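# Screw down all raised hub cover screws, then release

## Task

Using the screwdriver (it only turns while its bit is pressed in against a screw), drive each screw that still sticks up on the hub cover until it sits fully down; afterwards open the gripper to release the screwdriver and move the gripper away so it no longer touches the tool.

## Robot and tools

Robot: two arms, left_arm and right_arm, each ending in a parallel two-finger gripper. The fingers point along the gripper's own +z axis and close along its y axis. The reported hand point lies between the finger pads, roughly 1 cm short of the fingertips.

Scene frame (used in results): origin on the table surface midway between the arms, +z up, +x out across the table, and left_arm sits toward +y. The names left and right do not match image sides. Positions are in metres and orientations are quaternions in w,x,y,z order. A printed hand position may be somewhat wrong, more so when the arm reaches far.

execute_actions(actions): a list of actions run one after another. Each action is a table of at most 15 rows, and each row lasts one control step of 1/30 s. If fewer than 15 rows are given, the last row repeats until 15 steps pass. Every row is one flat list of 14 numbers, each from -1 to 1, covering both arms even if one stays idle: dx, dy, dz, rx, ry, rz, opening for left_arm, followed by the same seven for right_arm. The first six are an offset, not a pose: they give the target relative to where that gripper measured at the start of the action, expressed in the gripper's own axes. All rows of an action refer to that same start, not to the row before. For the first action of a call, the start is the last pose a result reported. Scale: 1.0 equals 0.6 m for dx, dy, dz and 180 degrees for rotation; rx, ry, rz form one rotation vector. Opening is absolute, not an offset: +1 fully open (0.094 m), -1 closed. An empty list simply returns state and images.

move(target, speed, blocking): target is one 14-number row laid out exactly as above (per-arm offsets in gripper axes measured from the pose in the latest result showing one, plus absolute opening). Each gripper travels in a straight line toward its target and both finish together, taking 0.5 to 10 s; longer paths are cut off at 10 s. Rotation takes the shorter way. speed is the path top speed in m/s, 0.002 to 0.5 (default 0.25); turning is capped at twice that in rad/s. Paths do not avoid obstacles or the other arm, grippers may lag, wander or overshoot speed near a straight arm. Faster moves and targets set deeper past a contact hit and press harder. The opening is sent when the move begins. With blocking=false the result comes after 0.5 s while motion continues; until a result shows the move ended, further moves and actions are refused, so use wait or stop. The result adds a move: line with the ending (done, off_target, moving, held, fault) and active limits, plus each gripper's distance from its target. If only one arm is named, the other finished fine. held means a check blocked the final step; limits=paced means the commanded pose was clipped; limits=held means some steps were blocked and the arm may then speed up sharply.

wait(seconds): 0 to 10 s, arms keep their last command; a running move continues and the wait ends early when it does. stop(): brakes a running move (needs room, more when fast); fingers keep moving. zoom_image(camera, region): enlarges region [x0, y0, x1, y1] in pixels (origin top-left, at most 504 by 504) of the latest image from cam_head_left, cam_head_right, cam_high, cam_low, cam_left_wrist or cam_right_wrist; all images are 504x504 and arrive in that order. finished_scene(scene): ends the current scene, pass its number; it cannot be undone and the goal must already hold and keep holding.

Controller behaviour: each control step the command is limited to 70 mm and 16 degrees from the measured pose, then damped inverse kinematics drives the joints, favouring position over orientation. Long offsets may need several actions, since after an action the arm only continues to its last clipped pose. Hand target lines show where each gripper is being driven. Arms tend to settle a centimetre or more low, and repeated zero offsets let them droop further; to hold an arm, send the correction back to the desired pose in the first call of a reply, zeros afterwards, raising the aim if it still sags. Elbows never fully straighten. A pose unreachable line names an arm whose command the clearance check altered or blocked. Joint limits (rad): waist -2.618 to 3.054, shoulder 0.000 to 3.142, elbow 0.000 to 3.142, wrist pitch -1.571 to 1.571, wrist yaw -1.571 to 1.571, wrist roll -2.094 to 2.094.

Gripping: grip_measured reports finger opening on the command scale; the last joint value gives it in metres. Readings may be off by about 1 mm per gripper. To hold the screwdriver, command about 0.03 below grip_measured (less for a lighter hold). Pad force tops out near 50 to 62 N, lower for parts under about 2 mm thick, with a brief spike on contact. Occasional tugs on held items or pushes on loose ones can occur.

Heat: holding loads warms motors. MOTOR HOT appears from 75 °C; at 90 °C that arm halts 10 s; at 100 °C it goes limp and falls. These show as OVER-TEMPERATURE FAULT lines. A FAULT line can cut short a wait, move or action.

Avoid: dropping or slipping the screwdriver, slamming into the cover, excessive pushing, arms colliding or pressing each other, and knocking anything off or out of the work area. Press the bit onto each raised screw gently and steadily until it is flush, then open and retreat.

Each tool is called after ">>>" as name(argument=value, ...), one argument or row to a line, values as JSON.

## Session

>>> execute_actions(
  actions=[],
)

Scene clock: 0.00 s.
left_arm: end_effector_position=(+0.2263, +0.1593, +0.1828) grip_measured=+1.000 end_effector_quat_wxyz=(+0.604, +0.236, +0.761, +0.026) | right_arm: end_effector_position=(+0.1366, -0.0211, +0.2967) grip_measured=+1.000 end_effector_quat_wxyz=(+0.615, -0.618, +0.487, +0.048)
Joint positions: left_arm=[-1.576  0.683  0.404 -0.407 -1.131 -0.294  0.094] | right_arm=[ 1.29   0.869  0.771 -0.145  0.129 -0.793  0.094]
Joint velocities: left_arm=[-0.012  0.012 -0.007  0.037  0.022 -0.081  0.   ] | right_arm=[-0.002 -0.012  0.012 -0.022 -0.022  0.007  0.   ]
Hand target (left_arm): +0.227, +0.160, +0.189; +0.609, +0.227, +0.760, +0.022
Hand target (right_arm): +0.136, -0.022, +0.300; +0.617, -0.616, +0.487, +0.050

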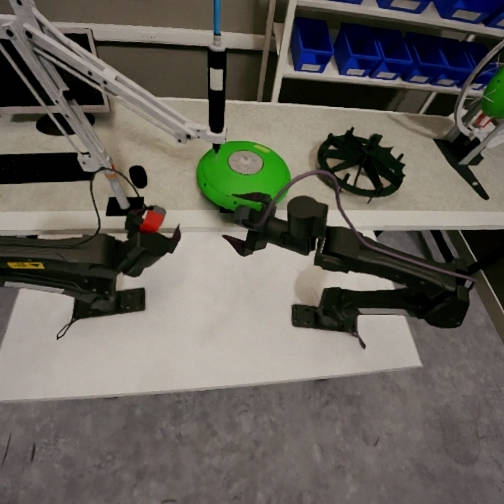

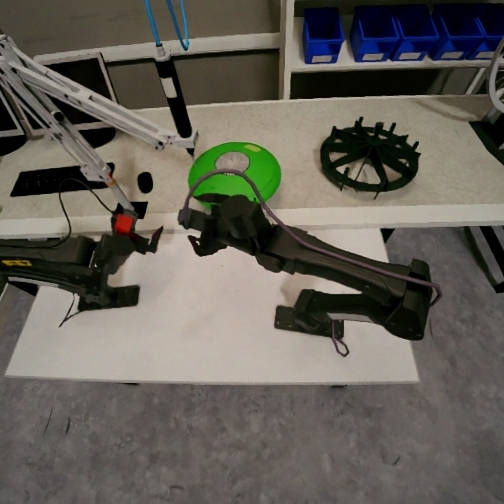

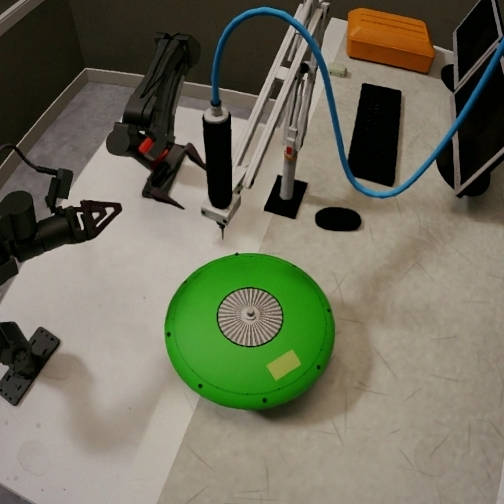

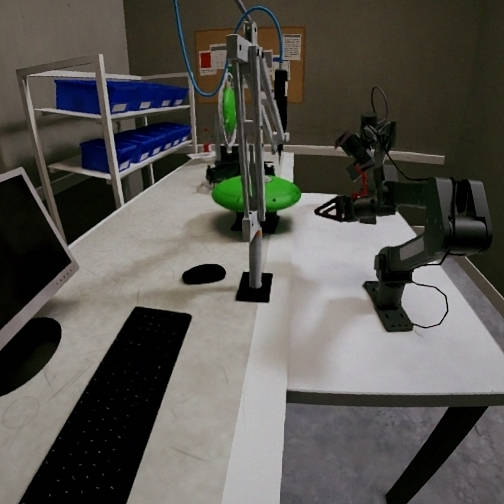

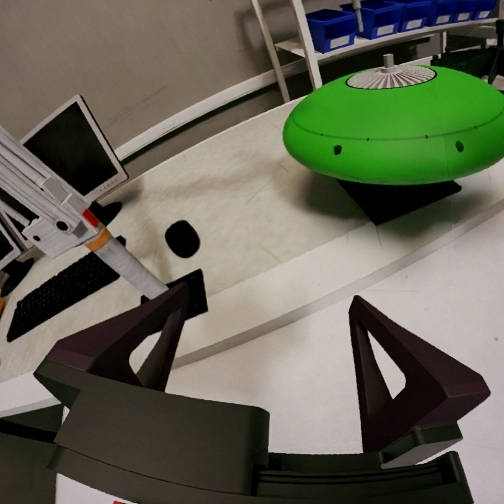

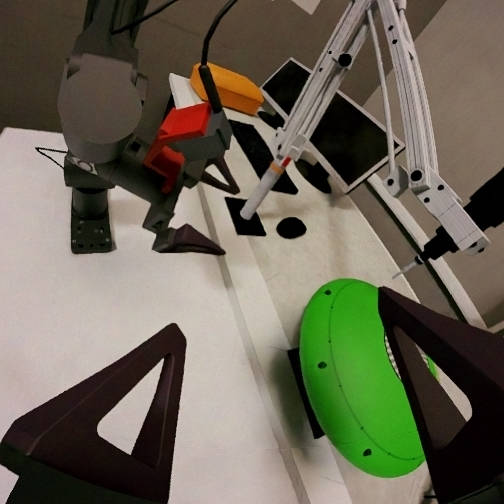

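>>> zoom_image(
  camera="cam_high",
  region=[155,235,345,425],
)

>>> zoom_image(
  camera="cam_left_wrist",
  region=[275,50,504,200],
)

>>> zoom_image(
  camera="cam_right_wrist",
  region=[270,270,470,490],
)

>>> zoom_image(
  camera="cam_low",
  region=[200,150,310,230],
)

Region (155, 235, 345, 425) of cam_high's 504x504 image, scaled by 2.653, with more detail than that image has.

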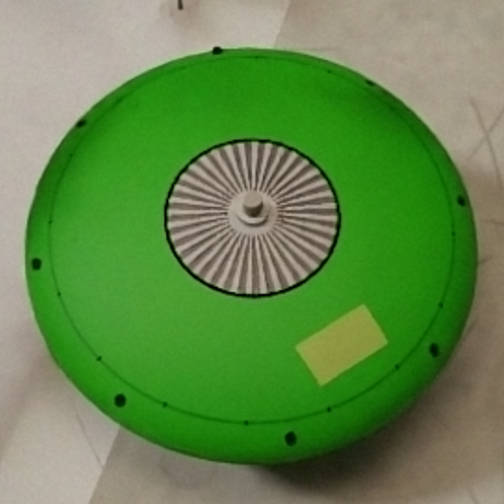

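Region (275, 50, 504, 200) of cam_left_wrist's 504x504 image, scaled by 2.201, with more detail than that image has; it fills the top 330 rows of this view, and the rest is white.

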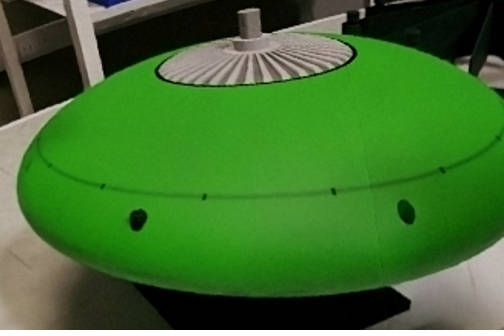

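Region (270, 270, 470, 490) of cam_right_wrist's 504x504 image, scaled by 2.291, with more detail than that image has; it fills the left 458 columns of this view, and the rest is white.

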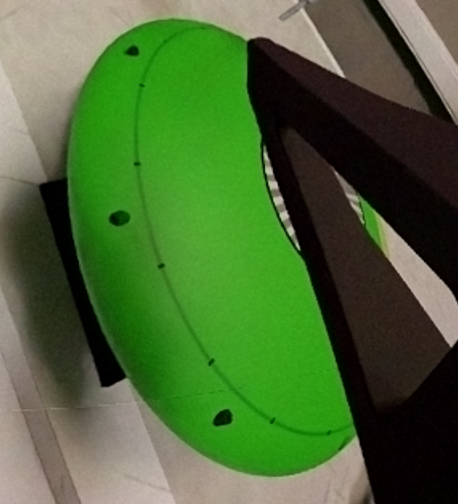

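Region (200, 150, 310, 230) of cam_low's 504x504 image, scaled by 4.582, with more detail than that image has; it fills the top 367 rows of this view, and the rest is white.

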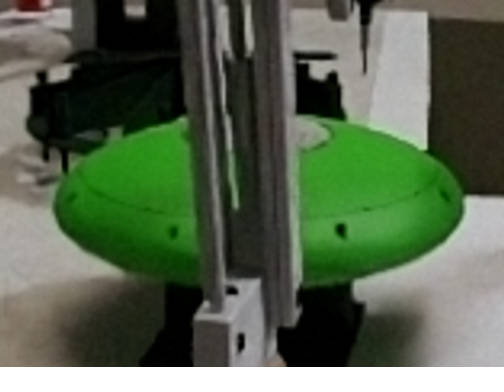

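>>> zoom_image(
  camera="cam_high",
  region=[160,325,280,410],
)

>>> zoom_image(
  camera="cam_high",
  region=[255,300,345,410],
)

Region (160, 325, 280, 410) of cam_high's 504x504 image, scaled by 4.200, with more detail than that image has; it fills the top 357 rows of this view, and the rest is white.

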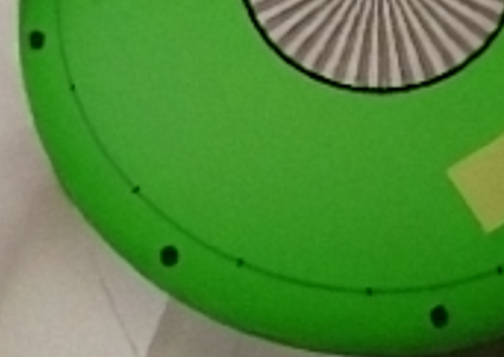

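Region (255, 300, 345, 410) of cam_high's 504x504 image, scaled by 4.582, with more detail than that image has; it fills the left 412 columns of this view, and the rest is white.

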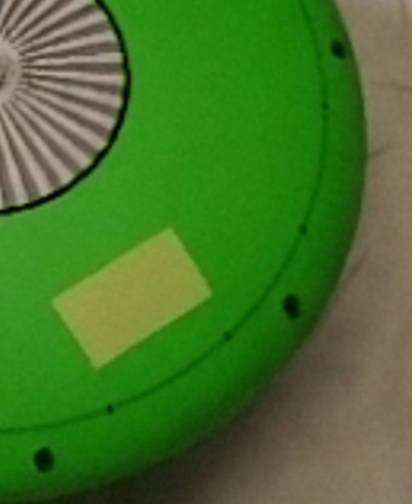

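>>> move(
  target=[-0.02,0,0.03,0.13,0,0,-1,0,-0.346,-0.012,0.09,-0.047,0.268,1],
)

>>> zoom_image(
  camera="cam_head_left",
  region=[190,120,300,220],
)

Scene clock: 30.77 s.
left_arm: end_effector_position=(+0.2432, +0.1514, +0.1758) grip_measured=-0.982 end_effector_quat_wxyz=(+0.530, +0.359, +0.759, -0.118) | right_arm: end_effector_position=(+0.2701, -0.0759, +0.4391) grip_measured=+1.000 end_effector_quat_wxyz=(+0.652, -0.271, +0.655, +0.269)
Joint positions: left_arm=[-0.938  0.477  0.389 -0.341 -0.166  0.148  0.001] | right_arm=[ 0.745  1.108  1.213 -0.109 -0.213 -0.003  0.094]
Joint velocities: left_arm=[-0.012 -0.002  0.002 -0.081  0.022  0.007 -0.   ] | right_arm=[-0.007 -0.002  0.007 -0.037 -0.022 -0.022  0.   ]
Hand target (left_arm): +0.244, +0.150, +0.191; +0.546, +0.356, +0.748, -0.125
Hand target (right_arm): +0.273, -0.076, +0.445; +0.653, -0.270, +0.654, +0.271
Off the commanded pose (left_arm): 0.013 m, 2 deg.
Off the commanded pose (right_arm): 0.007 m, 0 deg.
move: off_target (left_arm)

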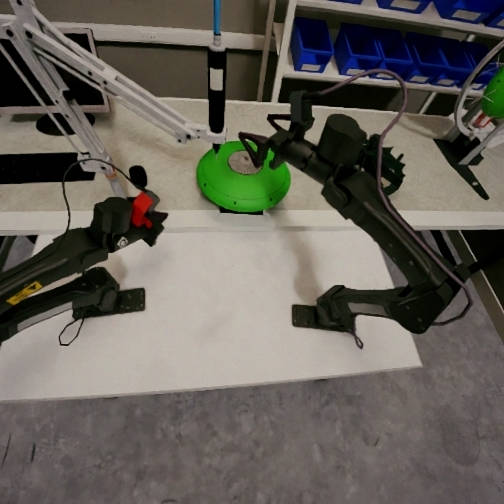

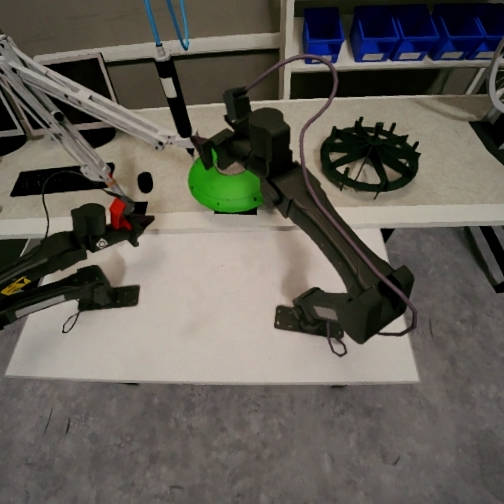

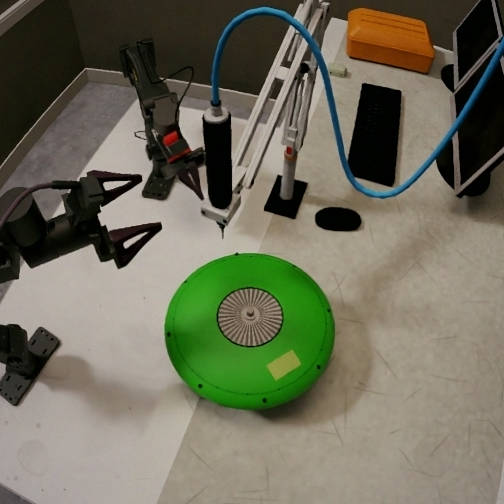

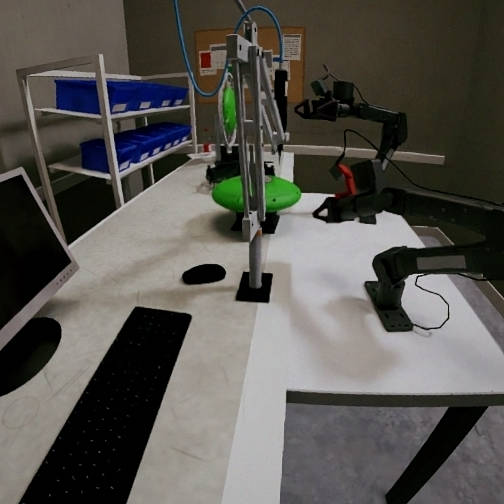

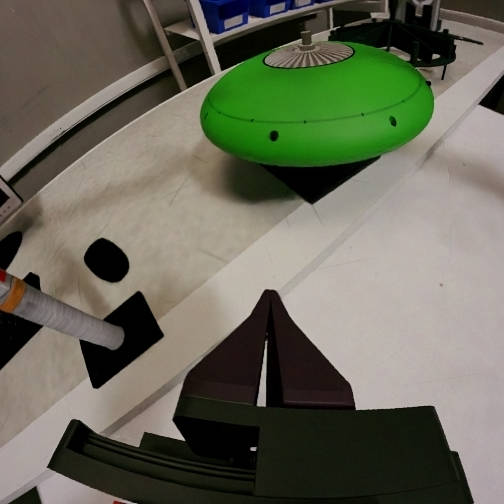

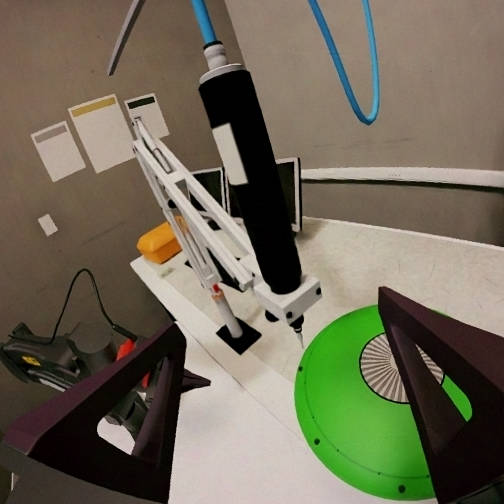

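Region (190, 120, 300, 220) of cam_head_left's 504x504 image, scaled by 4.582, with more detail than that image has; it fills the top 458 rows of this view, and the rest is white.

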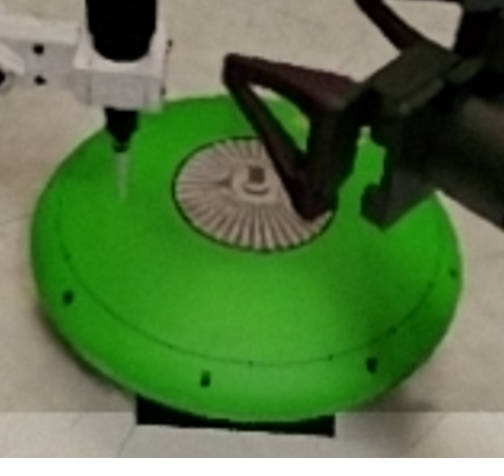

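>>> move(
  target=[-0.03,0,0.04,0,-0.06,0,-1,0.015,0.015,0.16,0,0,0,1],
  speed=0.15,
)

Scene clock: 35.10 s.
left_arm: end_effector_position=(+0.2622, +0.1310, +0.1859) grip_measured=-0.982 end_effector_quat_wxyz=(+0.601, +0.343, +0.706, -0.152) | right_arm: end_effector_position=(+0.3307, -0.0038, +0.4140) grip_measured=+1.000 end_effector_quat_wxyz=(+0.640, -0.275, +0.666, +0.267)
Joint positions: left_arm=[-0.89   0.548  0.259  0.054 -0.091  0.182  0.001] | right_arm=[ 0.836  1.429  1.362  0.028 -0.125 -0.001  0.094]
Joint velocities: left_arm=[ 0.017 -0.002 -0.012  0.022 -0.007 -0.007 -0.   ] | right_arm=[ 0.007 -0.007  0.007 -0.051  0.037 -0.022  0.   ]
Hand target (left_arm): +0.263, +0.131, +0.182; +0.599, +0.347, +0.706, -0.151
Hand target (right_arm): +0.330, -0.002, +0.429; +0.652, -0.271, +0.655, +0.269
Off the commanded pose (left_arm): 0.004 m, 0 deg.
Off the commanded pose (right_arm): 0.016 m, 2 deg.
move: off_target (right_arm)

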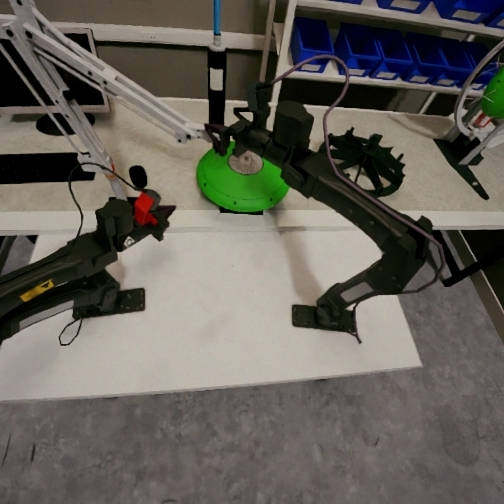

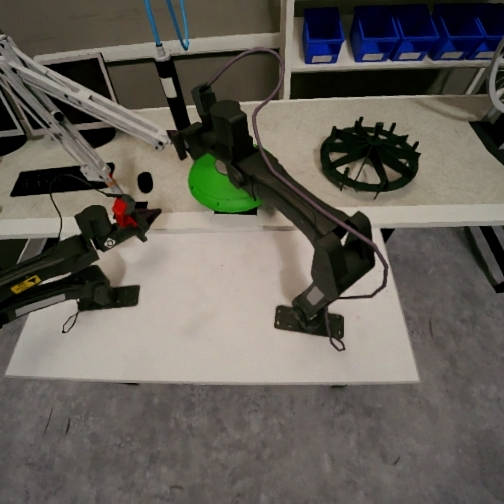

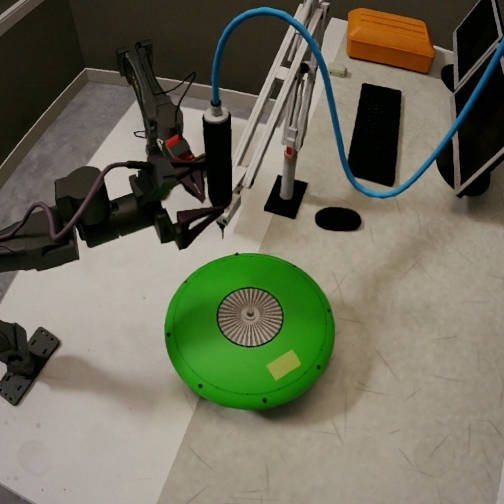

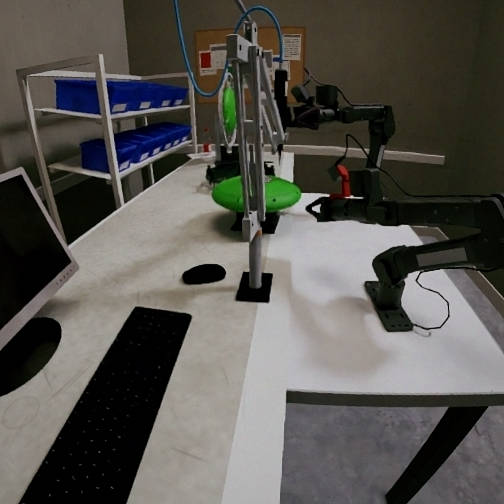

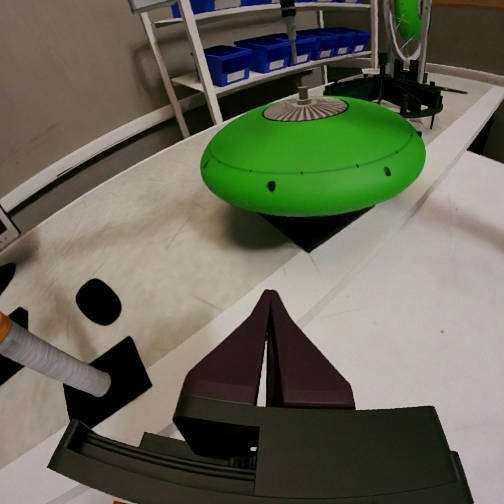

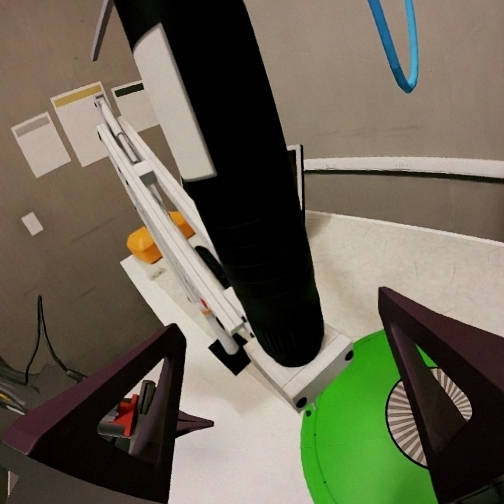

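>>> move(
  target=[0,0.0,0.06,0,0,0,-1,-0.035,-0.003,0.036,0,-0.022,0,1],
  speed=0.06,
)

Scene clock: 38.03 s.
left_arm: end_effector_position=(+0.2851, +0.1108, +0.1689) grip_measured=-0.982 end_effector_quat_wxyz=(+0.592, +0.345, +0.713, -0.149) | right_arm: end_effector_position=(+0.3455, +0.0077, +0.4248) grip_measured=+1.000 end_effector_quat_wxyz=(+0.656, -0.269, +0.651, +0.273)
Joint positions: left_arm=[-0.878  0.814  0.259  0.298 -0.083  0.182  0.001] | right_arm=[ 0.836  1.498  1.42   0.087 -0.124  0.004  0.094]
Joint velocities: left_arm=[-0.022 -0.002 -0.007 -0.037  0.022  0.022  0.   ] | right_arm=[ 0.012  0.017  0.002 -0.037  0.007 -0.022  0.   ]
Hand target (left_arm): +0.288, +0.109, +0.177; +0.601, +0.343, +0.706, -0.152
Hand target (right_arm): +0.348, +0.010, +0.434; +0.663, -0.265, +0.644, +0.276
Off the commanded pose (left_arm): 0.010 m, 1 deg.
Off the commanded pose (right_arm): 0.010 m, 1 deg.
move: done

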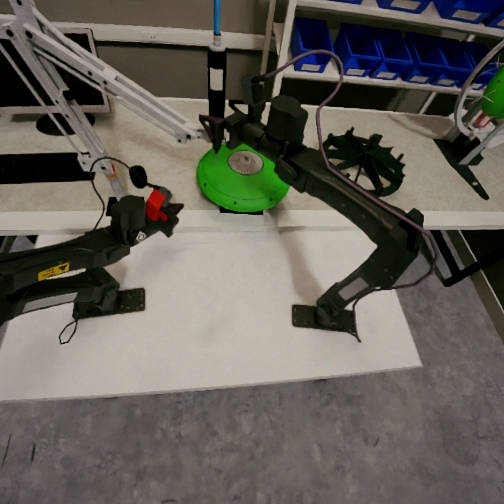

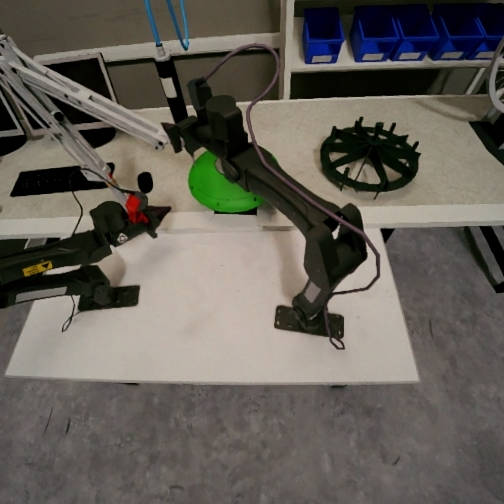

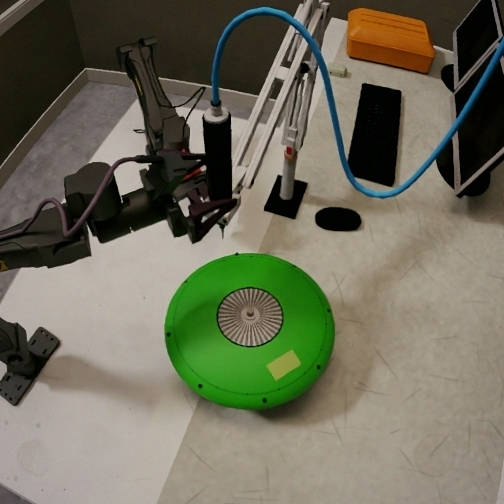

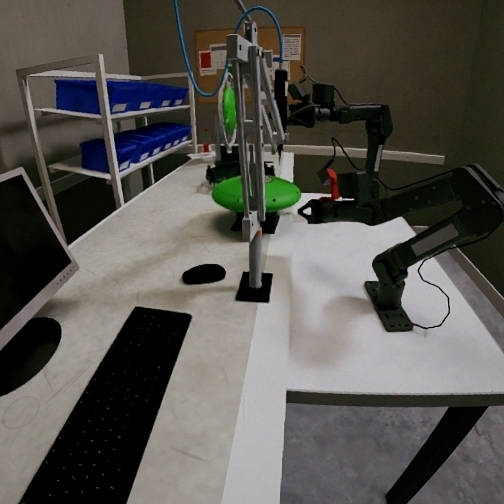

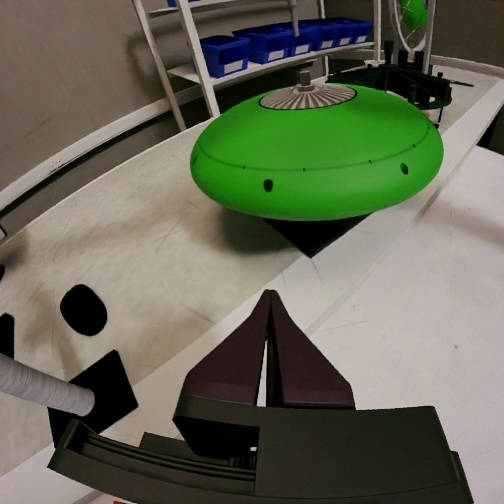

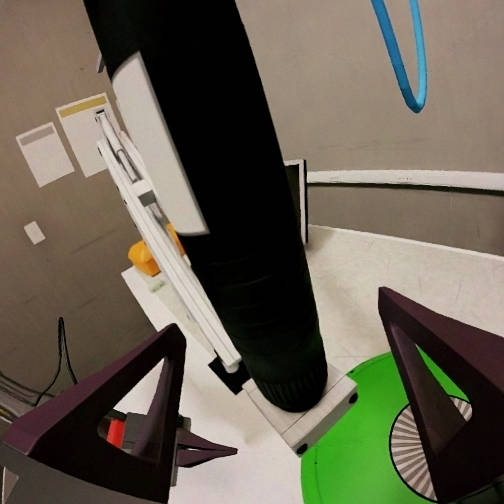

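>>> execute_actions(
  actions=[
    [[0,0,0,0,0,0,-1,-0.017,-0.002,0.016,0,-0.006,0,0.3]],
    [[0,0,0,0,0,0,-1,-0.012,0,0,0,-0.004,0,-0.25]],
  ],
)

>>> move(
  target=[0,0,0,0,0,0,-1,0.13,0.036,0.053,0.005,0,0,-0.25],
  speed=0.08,
)

>>> zoom_image(
  camera="cam_high",
  region=[205,205,265,265],
)

>>> zoom_image(
  camera="cam_head_left",
  region=[180,140,240,200],
)

Scene clock: 44.43 s.
left_arm: end_effector_position=(+0.2853, +0.1106, +0.1695) grip_measured=-0.982 end_effector_quat_wxyz=(+0.593, +0.345, +0.712, -0.149) | right_arm: end_effector_position=(+0.3510, +0.0118, +0.4267) grip_measured=-0.213 end_effector_quat_wxyz=(+0.657, -0.269, +0.649, +0.273)
Joint positions: left_arm=[-0.878  0.815  0.259  0.301 -0.083  0.182  0.001] | right_arm=[ 0.836  1.524  1.449  0.087 -0.124  0.003  0.037]
Joint velocities: left_arm=[-0.017  0.002 -0.017 -0.066  0.007 -0.037  0.001] | right_arm=[-0.002  0.017  0.017  0.022  0.007 -0.066  0.001]
Hand target (left_arm): +0.285, +0.111, +0.170; +0.593, +0.345, +0.712, -0.149
Hand target (right_arm): +0.351, +0.012, +0.434; +0.661, -0.267, +0.645, +0.275
Off the commanded pose (left_arm): 0.000 m, 0 deg.
Off the commanded pose (right_arm): 0.007 m, 1 deg.

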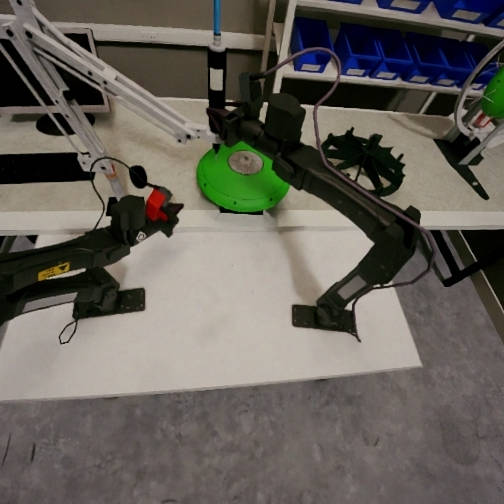

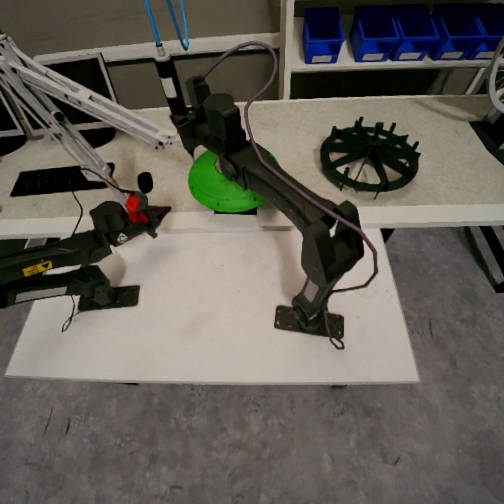

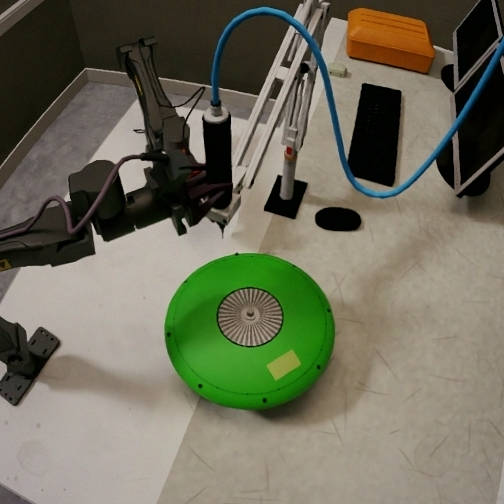

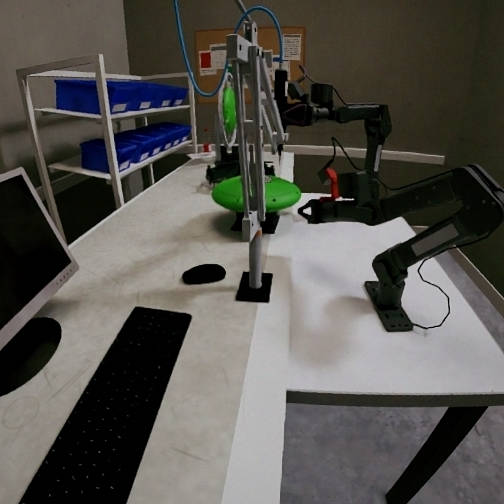

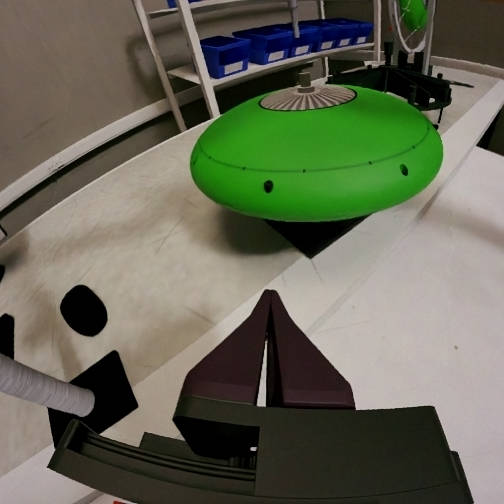

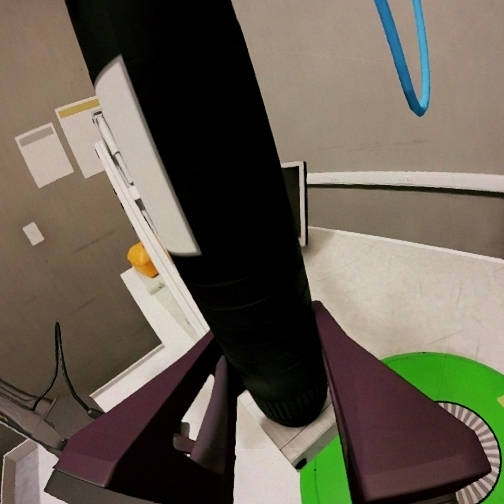

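Scene clock: 45.93 s.
left_arm: end_effector_position=(+0.2853, +0.1106, +0.1695) grip_measured=-0.982 end_effector_quat_wxyz=(+0.593, +0.345, +0.712, -0.149) | right_arm: end_effector_position=(+0.3545, +0.0486, +0.3613) grip_measured=-0.213 end_effector_quat_wxyz=(+0.662, -0.266, +0.645, +0.274)
Joint positions: left_arm=[-0.878  0.815  0.259  0.301 -0.083  0.182  0.001] | right_arm=[ 0.914  1.618  1.267  0.378 -0.044  0.002  0.037]
Joint velocities: left_arm=[-0.017 -0.007  0.002  0.066 -0.007 -0.066  0.001] | right_arm=[ 0.002 -0.002 -0.007  0.037  0.037  0.037 -0.001]
Hand target (left_arm): +0.285, +0.111, +0.170; +0.593, +0.345, +0.712, -0.149
Hand target (right_arm): +0.357, +0.050, +0.349; +0.659, -0.264, +0.652, +0.267
Off the commanded pose (left_arm): 0.000 m, 0 deg.
Off the commanded pose (right_arm): 0.013 m, 1 deg.
move: off_target (right_arm)

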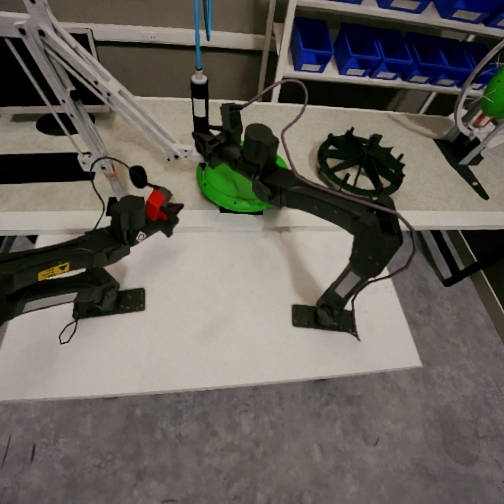

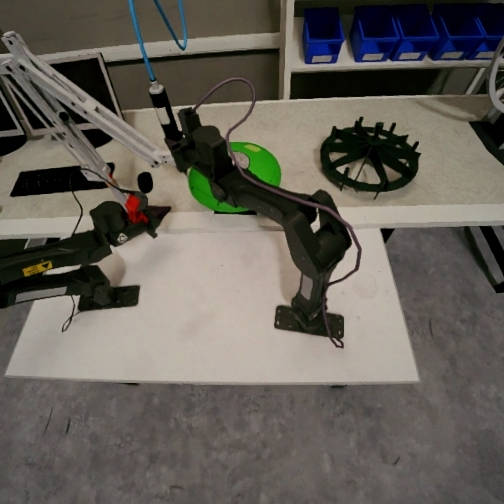

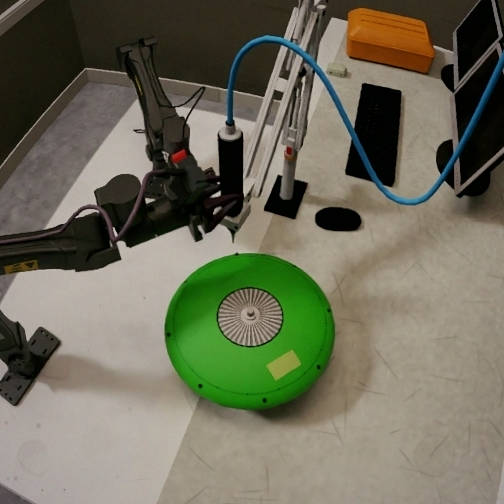

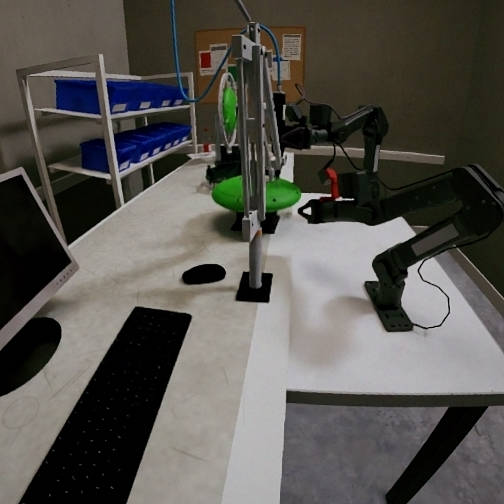

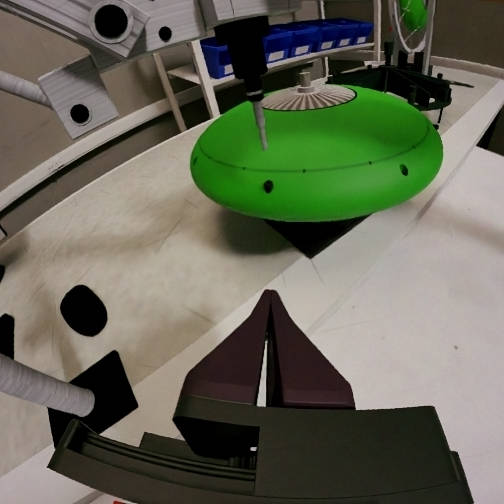

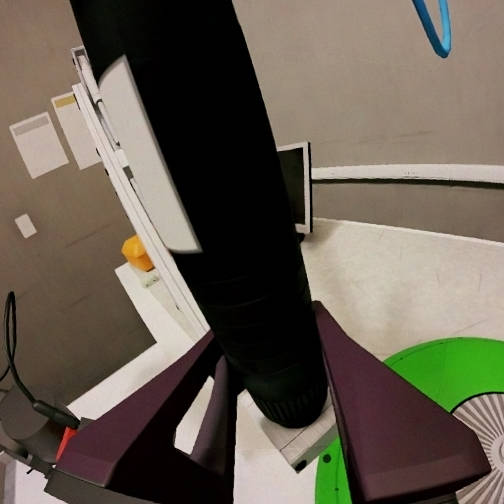

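Region (205, 205, 265, 265) of cam_high's 504x504 image, scaled by 8.400, with more detail than that image has.

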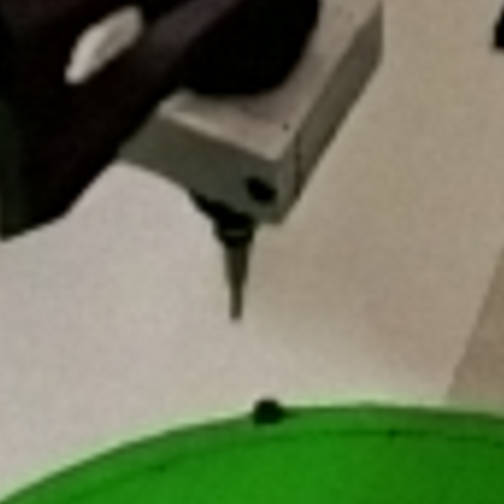

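Region (180, 140, 240, 200) of cam_head_left's 504x504 image, scaled by 8.400, with more detail than that image has.

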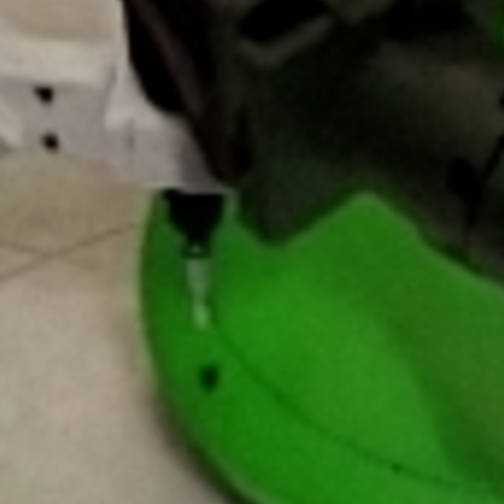

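>>> move(
  target=[0,0,0,0,0,0,-1,0.053,-0.011,0.010,0,0.006,0,-0.25],
  speed=0.04,
)

>>> zoom_image(
  camera="cam_high",
  region=[215,225,255,265],
)

>>> zoom_image(
  camera="cam_head_left",
  region=[185,155,225,195],
)

>>> zoom_image(
  camera="cam_left_wrist",
  region=[230,120,310,200],
)

Scene clock: 53.10 s.
left_arm: end_effector_position=(+0.2853, +0.1106, +0.1695) grip_measured=-0.982 end_effector_quat_wxyz=(+0.593, +0.345, +0.712, -0.149) | right_arm: end_effector_position=(+0.3573, +0.0509, +0.3449) grip_measured=-0.213 end_effector_quat_wxyz=(+0.663, -0.269, +0.642, +0.277)
Joint positions: left_arm=[-0.878  0.815  0.259  0.301 -0.083  0.182  0.001] | right_arm=[ 0.908  1.641  1.222  0.451 -0.06   0.002  0.037]
Joint velocities: left_arm=[-0.002  0.012  0.012  0.051 -0.081 -0.007 -0.001] | right_arm=[ 0.007  0.002  0.012  0.007 -0.081 -0.066 -0.   ]
Hand target (left_arm): +0.285, +0.111, +0.170; +0.593, +0.345, +0.712, -0.149
Hand target (right_arm): +0.363, +0.049, +0.330; +0.656, -0.269, +0.651, +0.271
Off the commanded pose (left_arm): 0.000 m, 0 deg.
Off the commanded pose (right_arm): 0.017 m, 1 deg.
move: off_target (right_arm)

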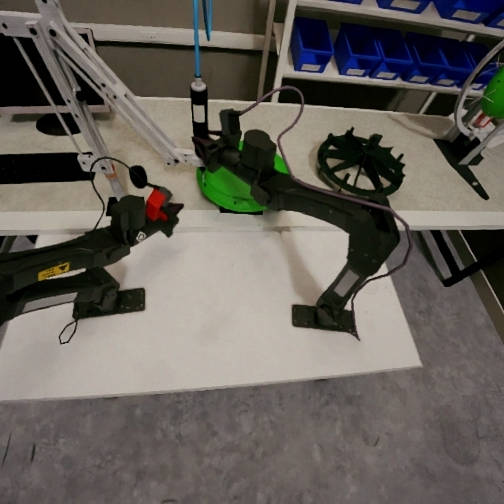

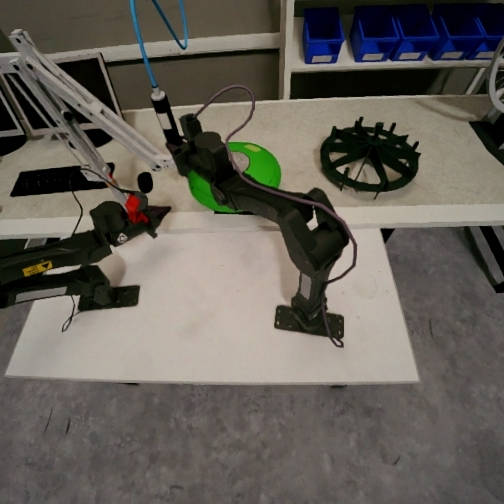

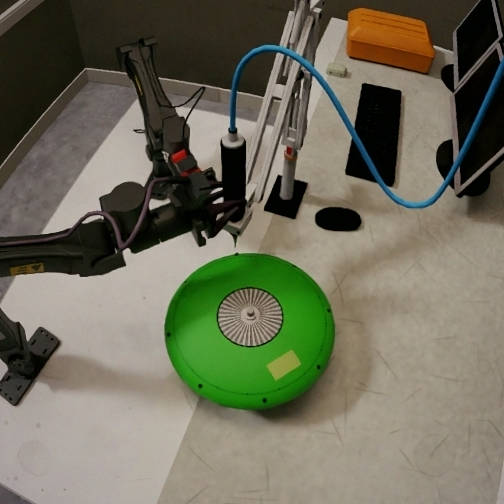

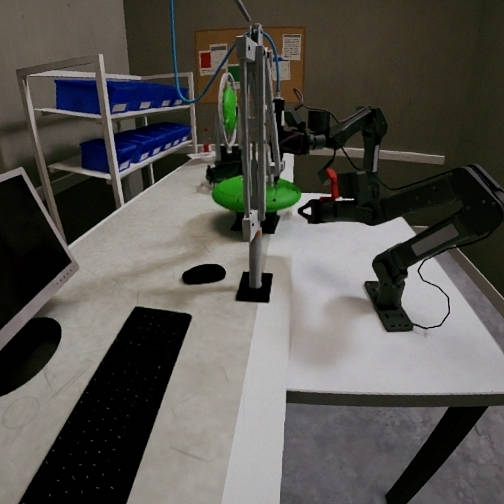

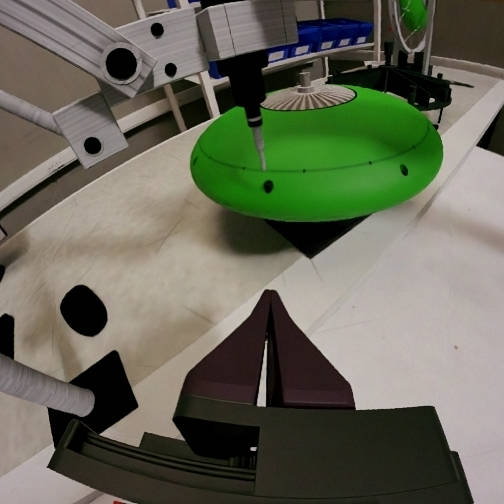

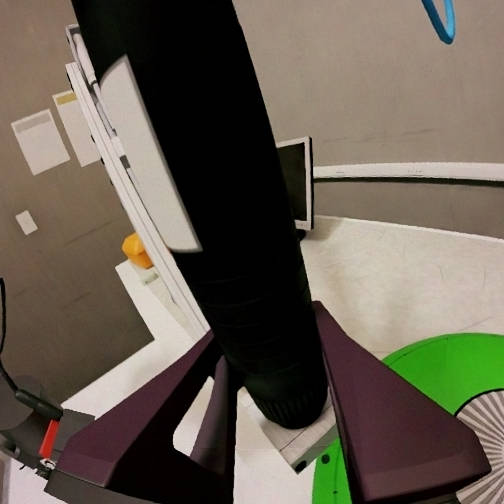

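Region (215, 225, 255, 265) of cam_high's 504x504 image, scaled by 12.600, with more detail than that image has.

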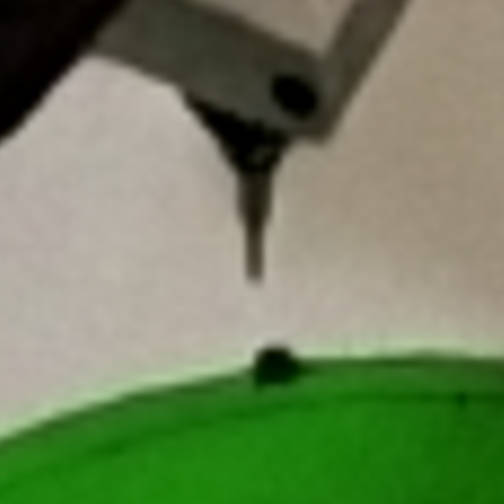

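Region (185, 155, 225, 195) of cam_head_left's 504x504 image, scaled by 12.600, with more detail than that image has.

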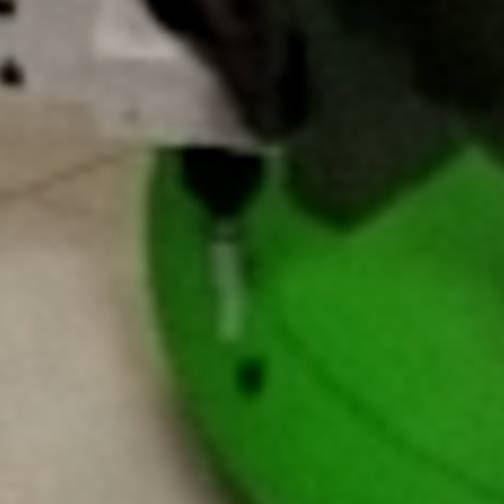

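Region (230, 120, 310, 200) of cam_left_wrist's 504x504 image, scaled by 6.300, with more detail than that image has.

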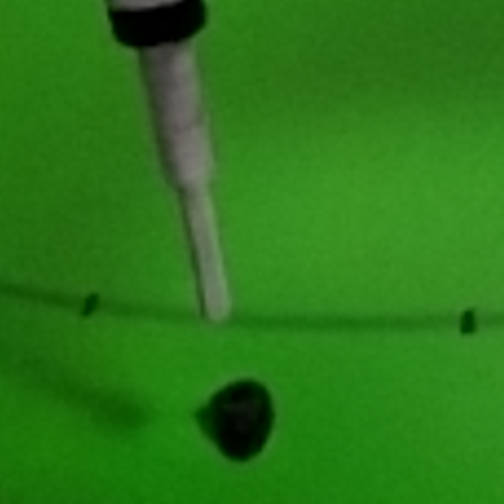

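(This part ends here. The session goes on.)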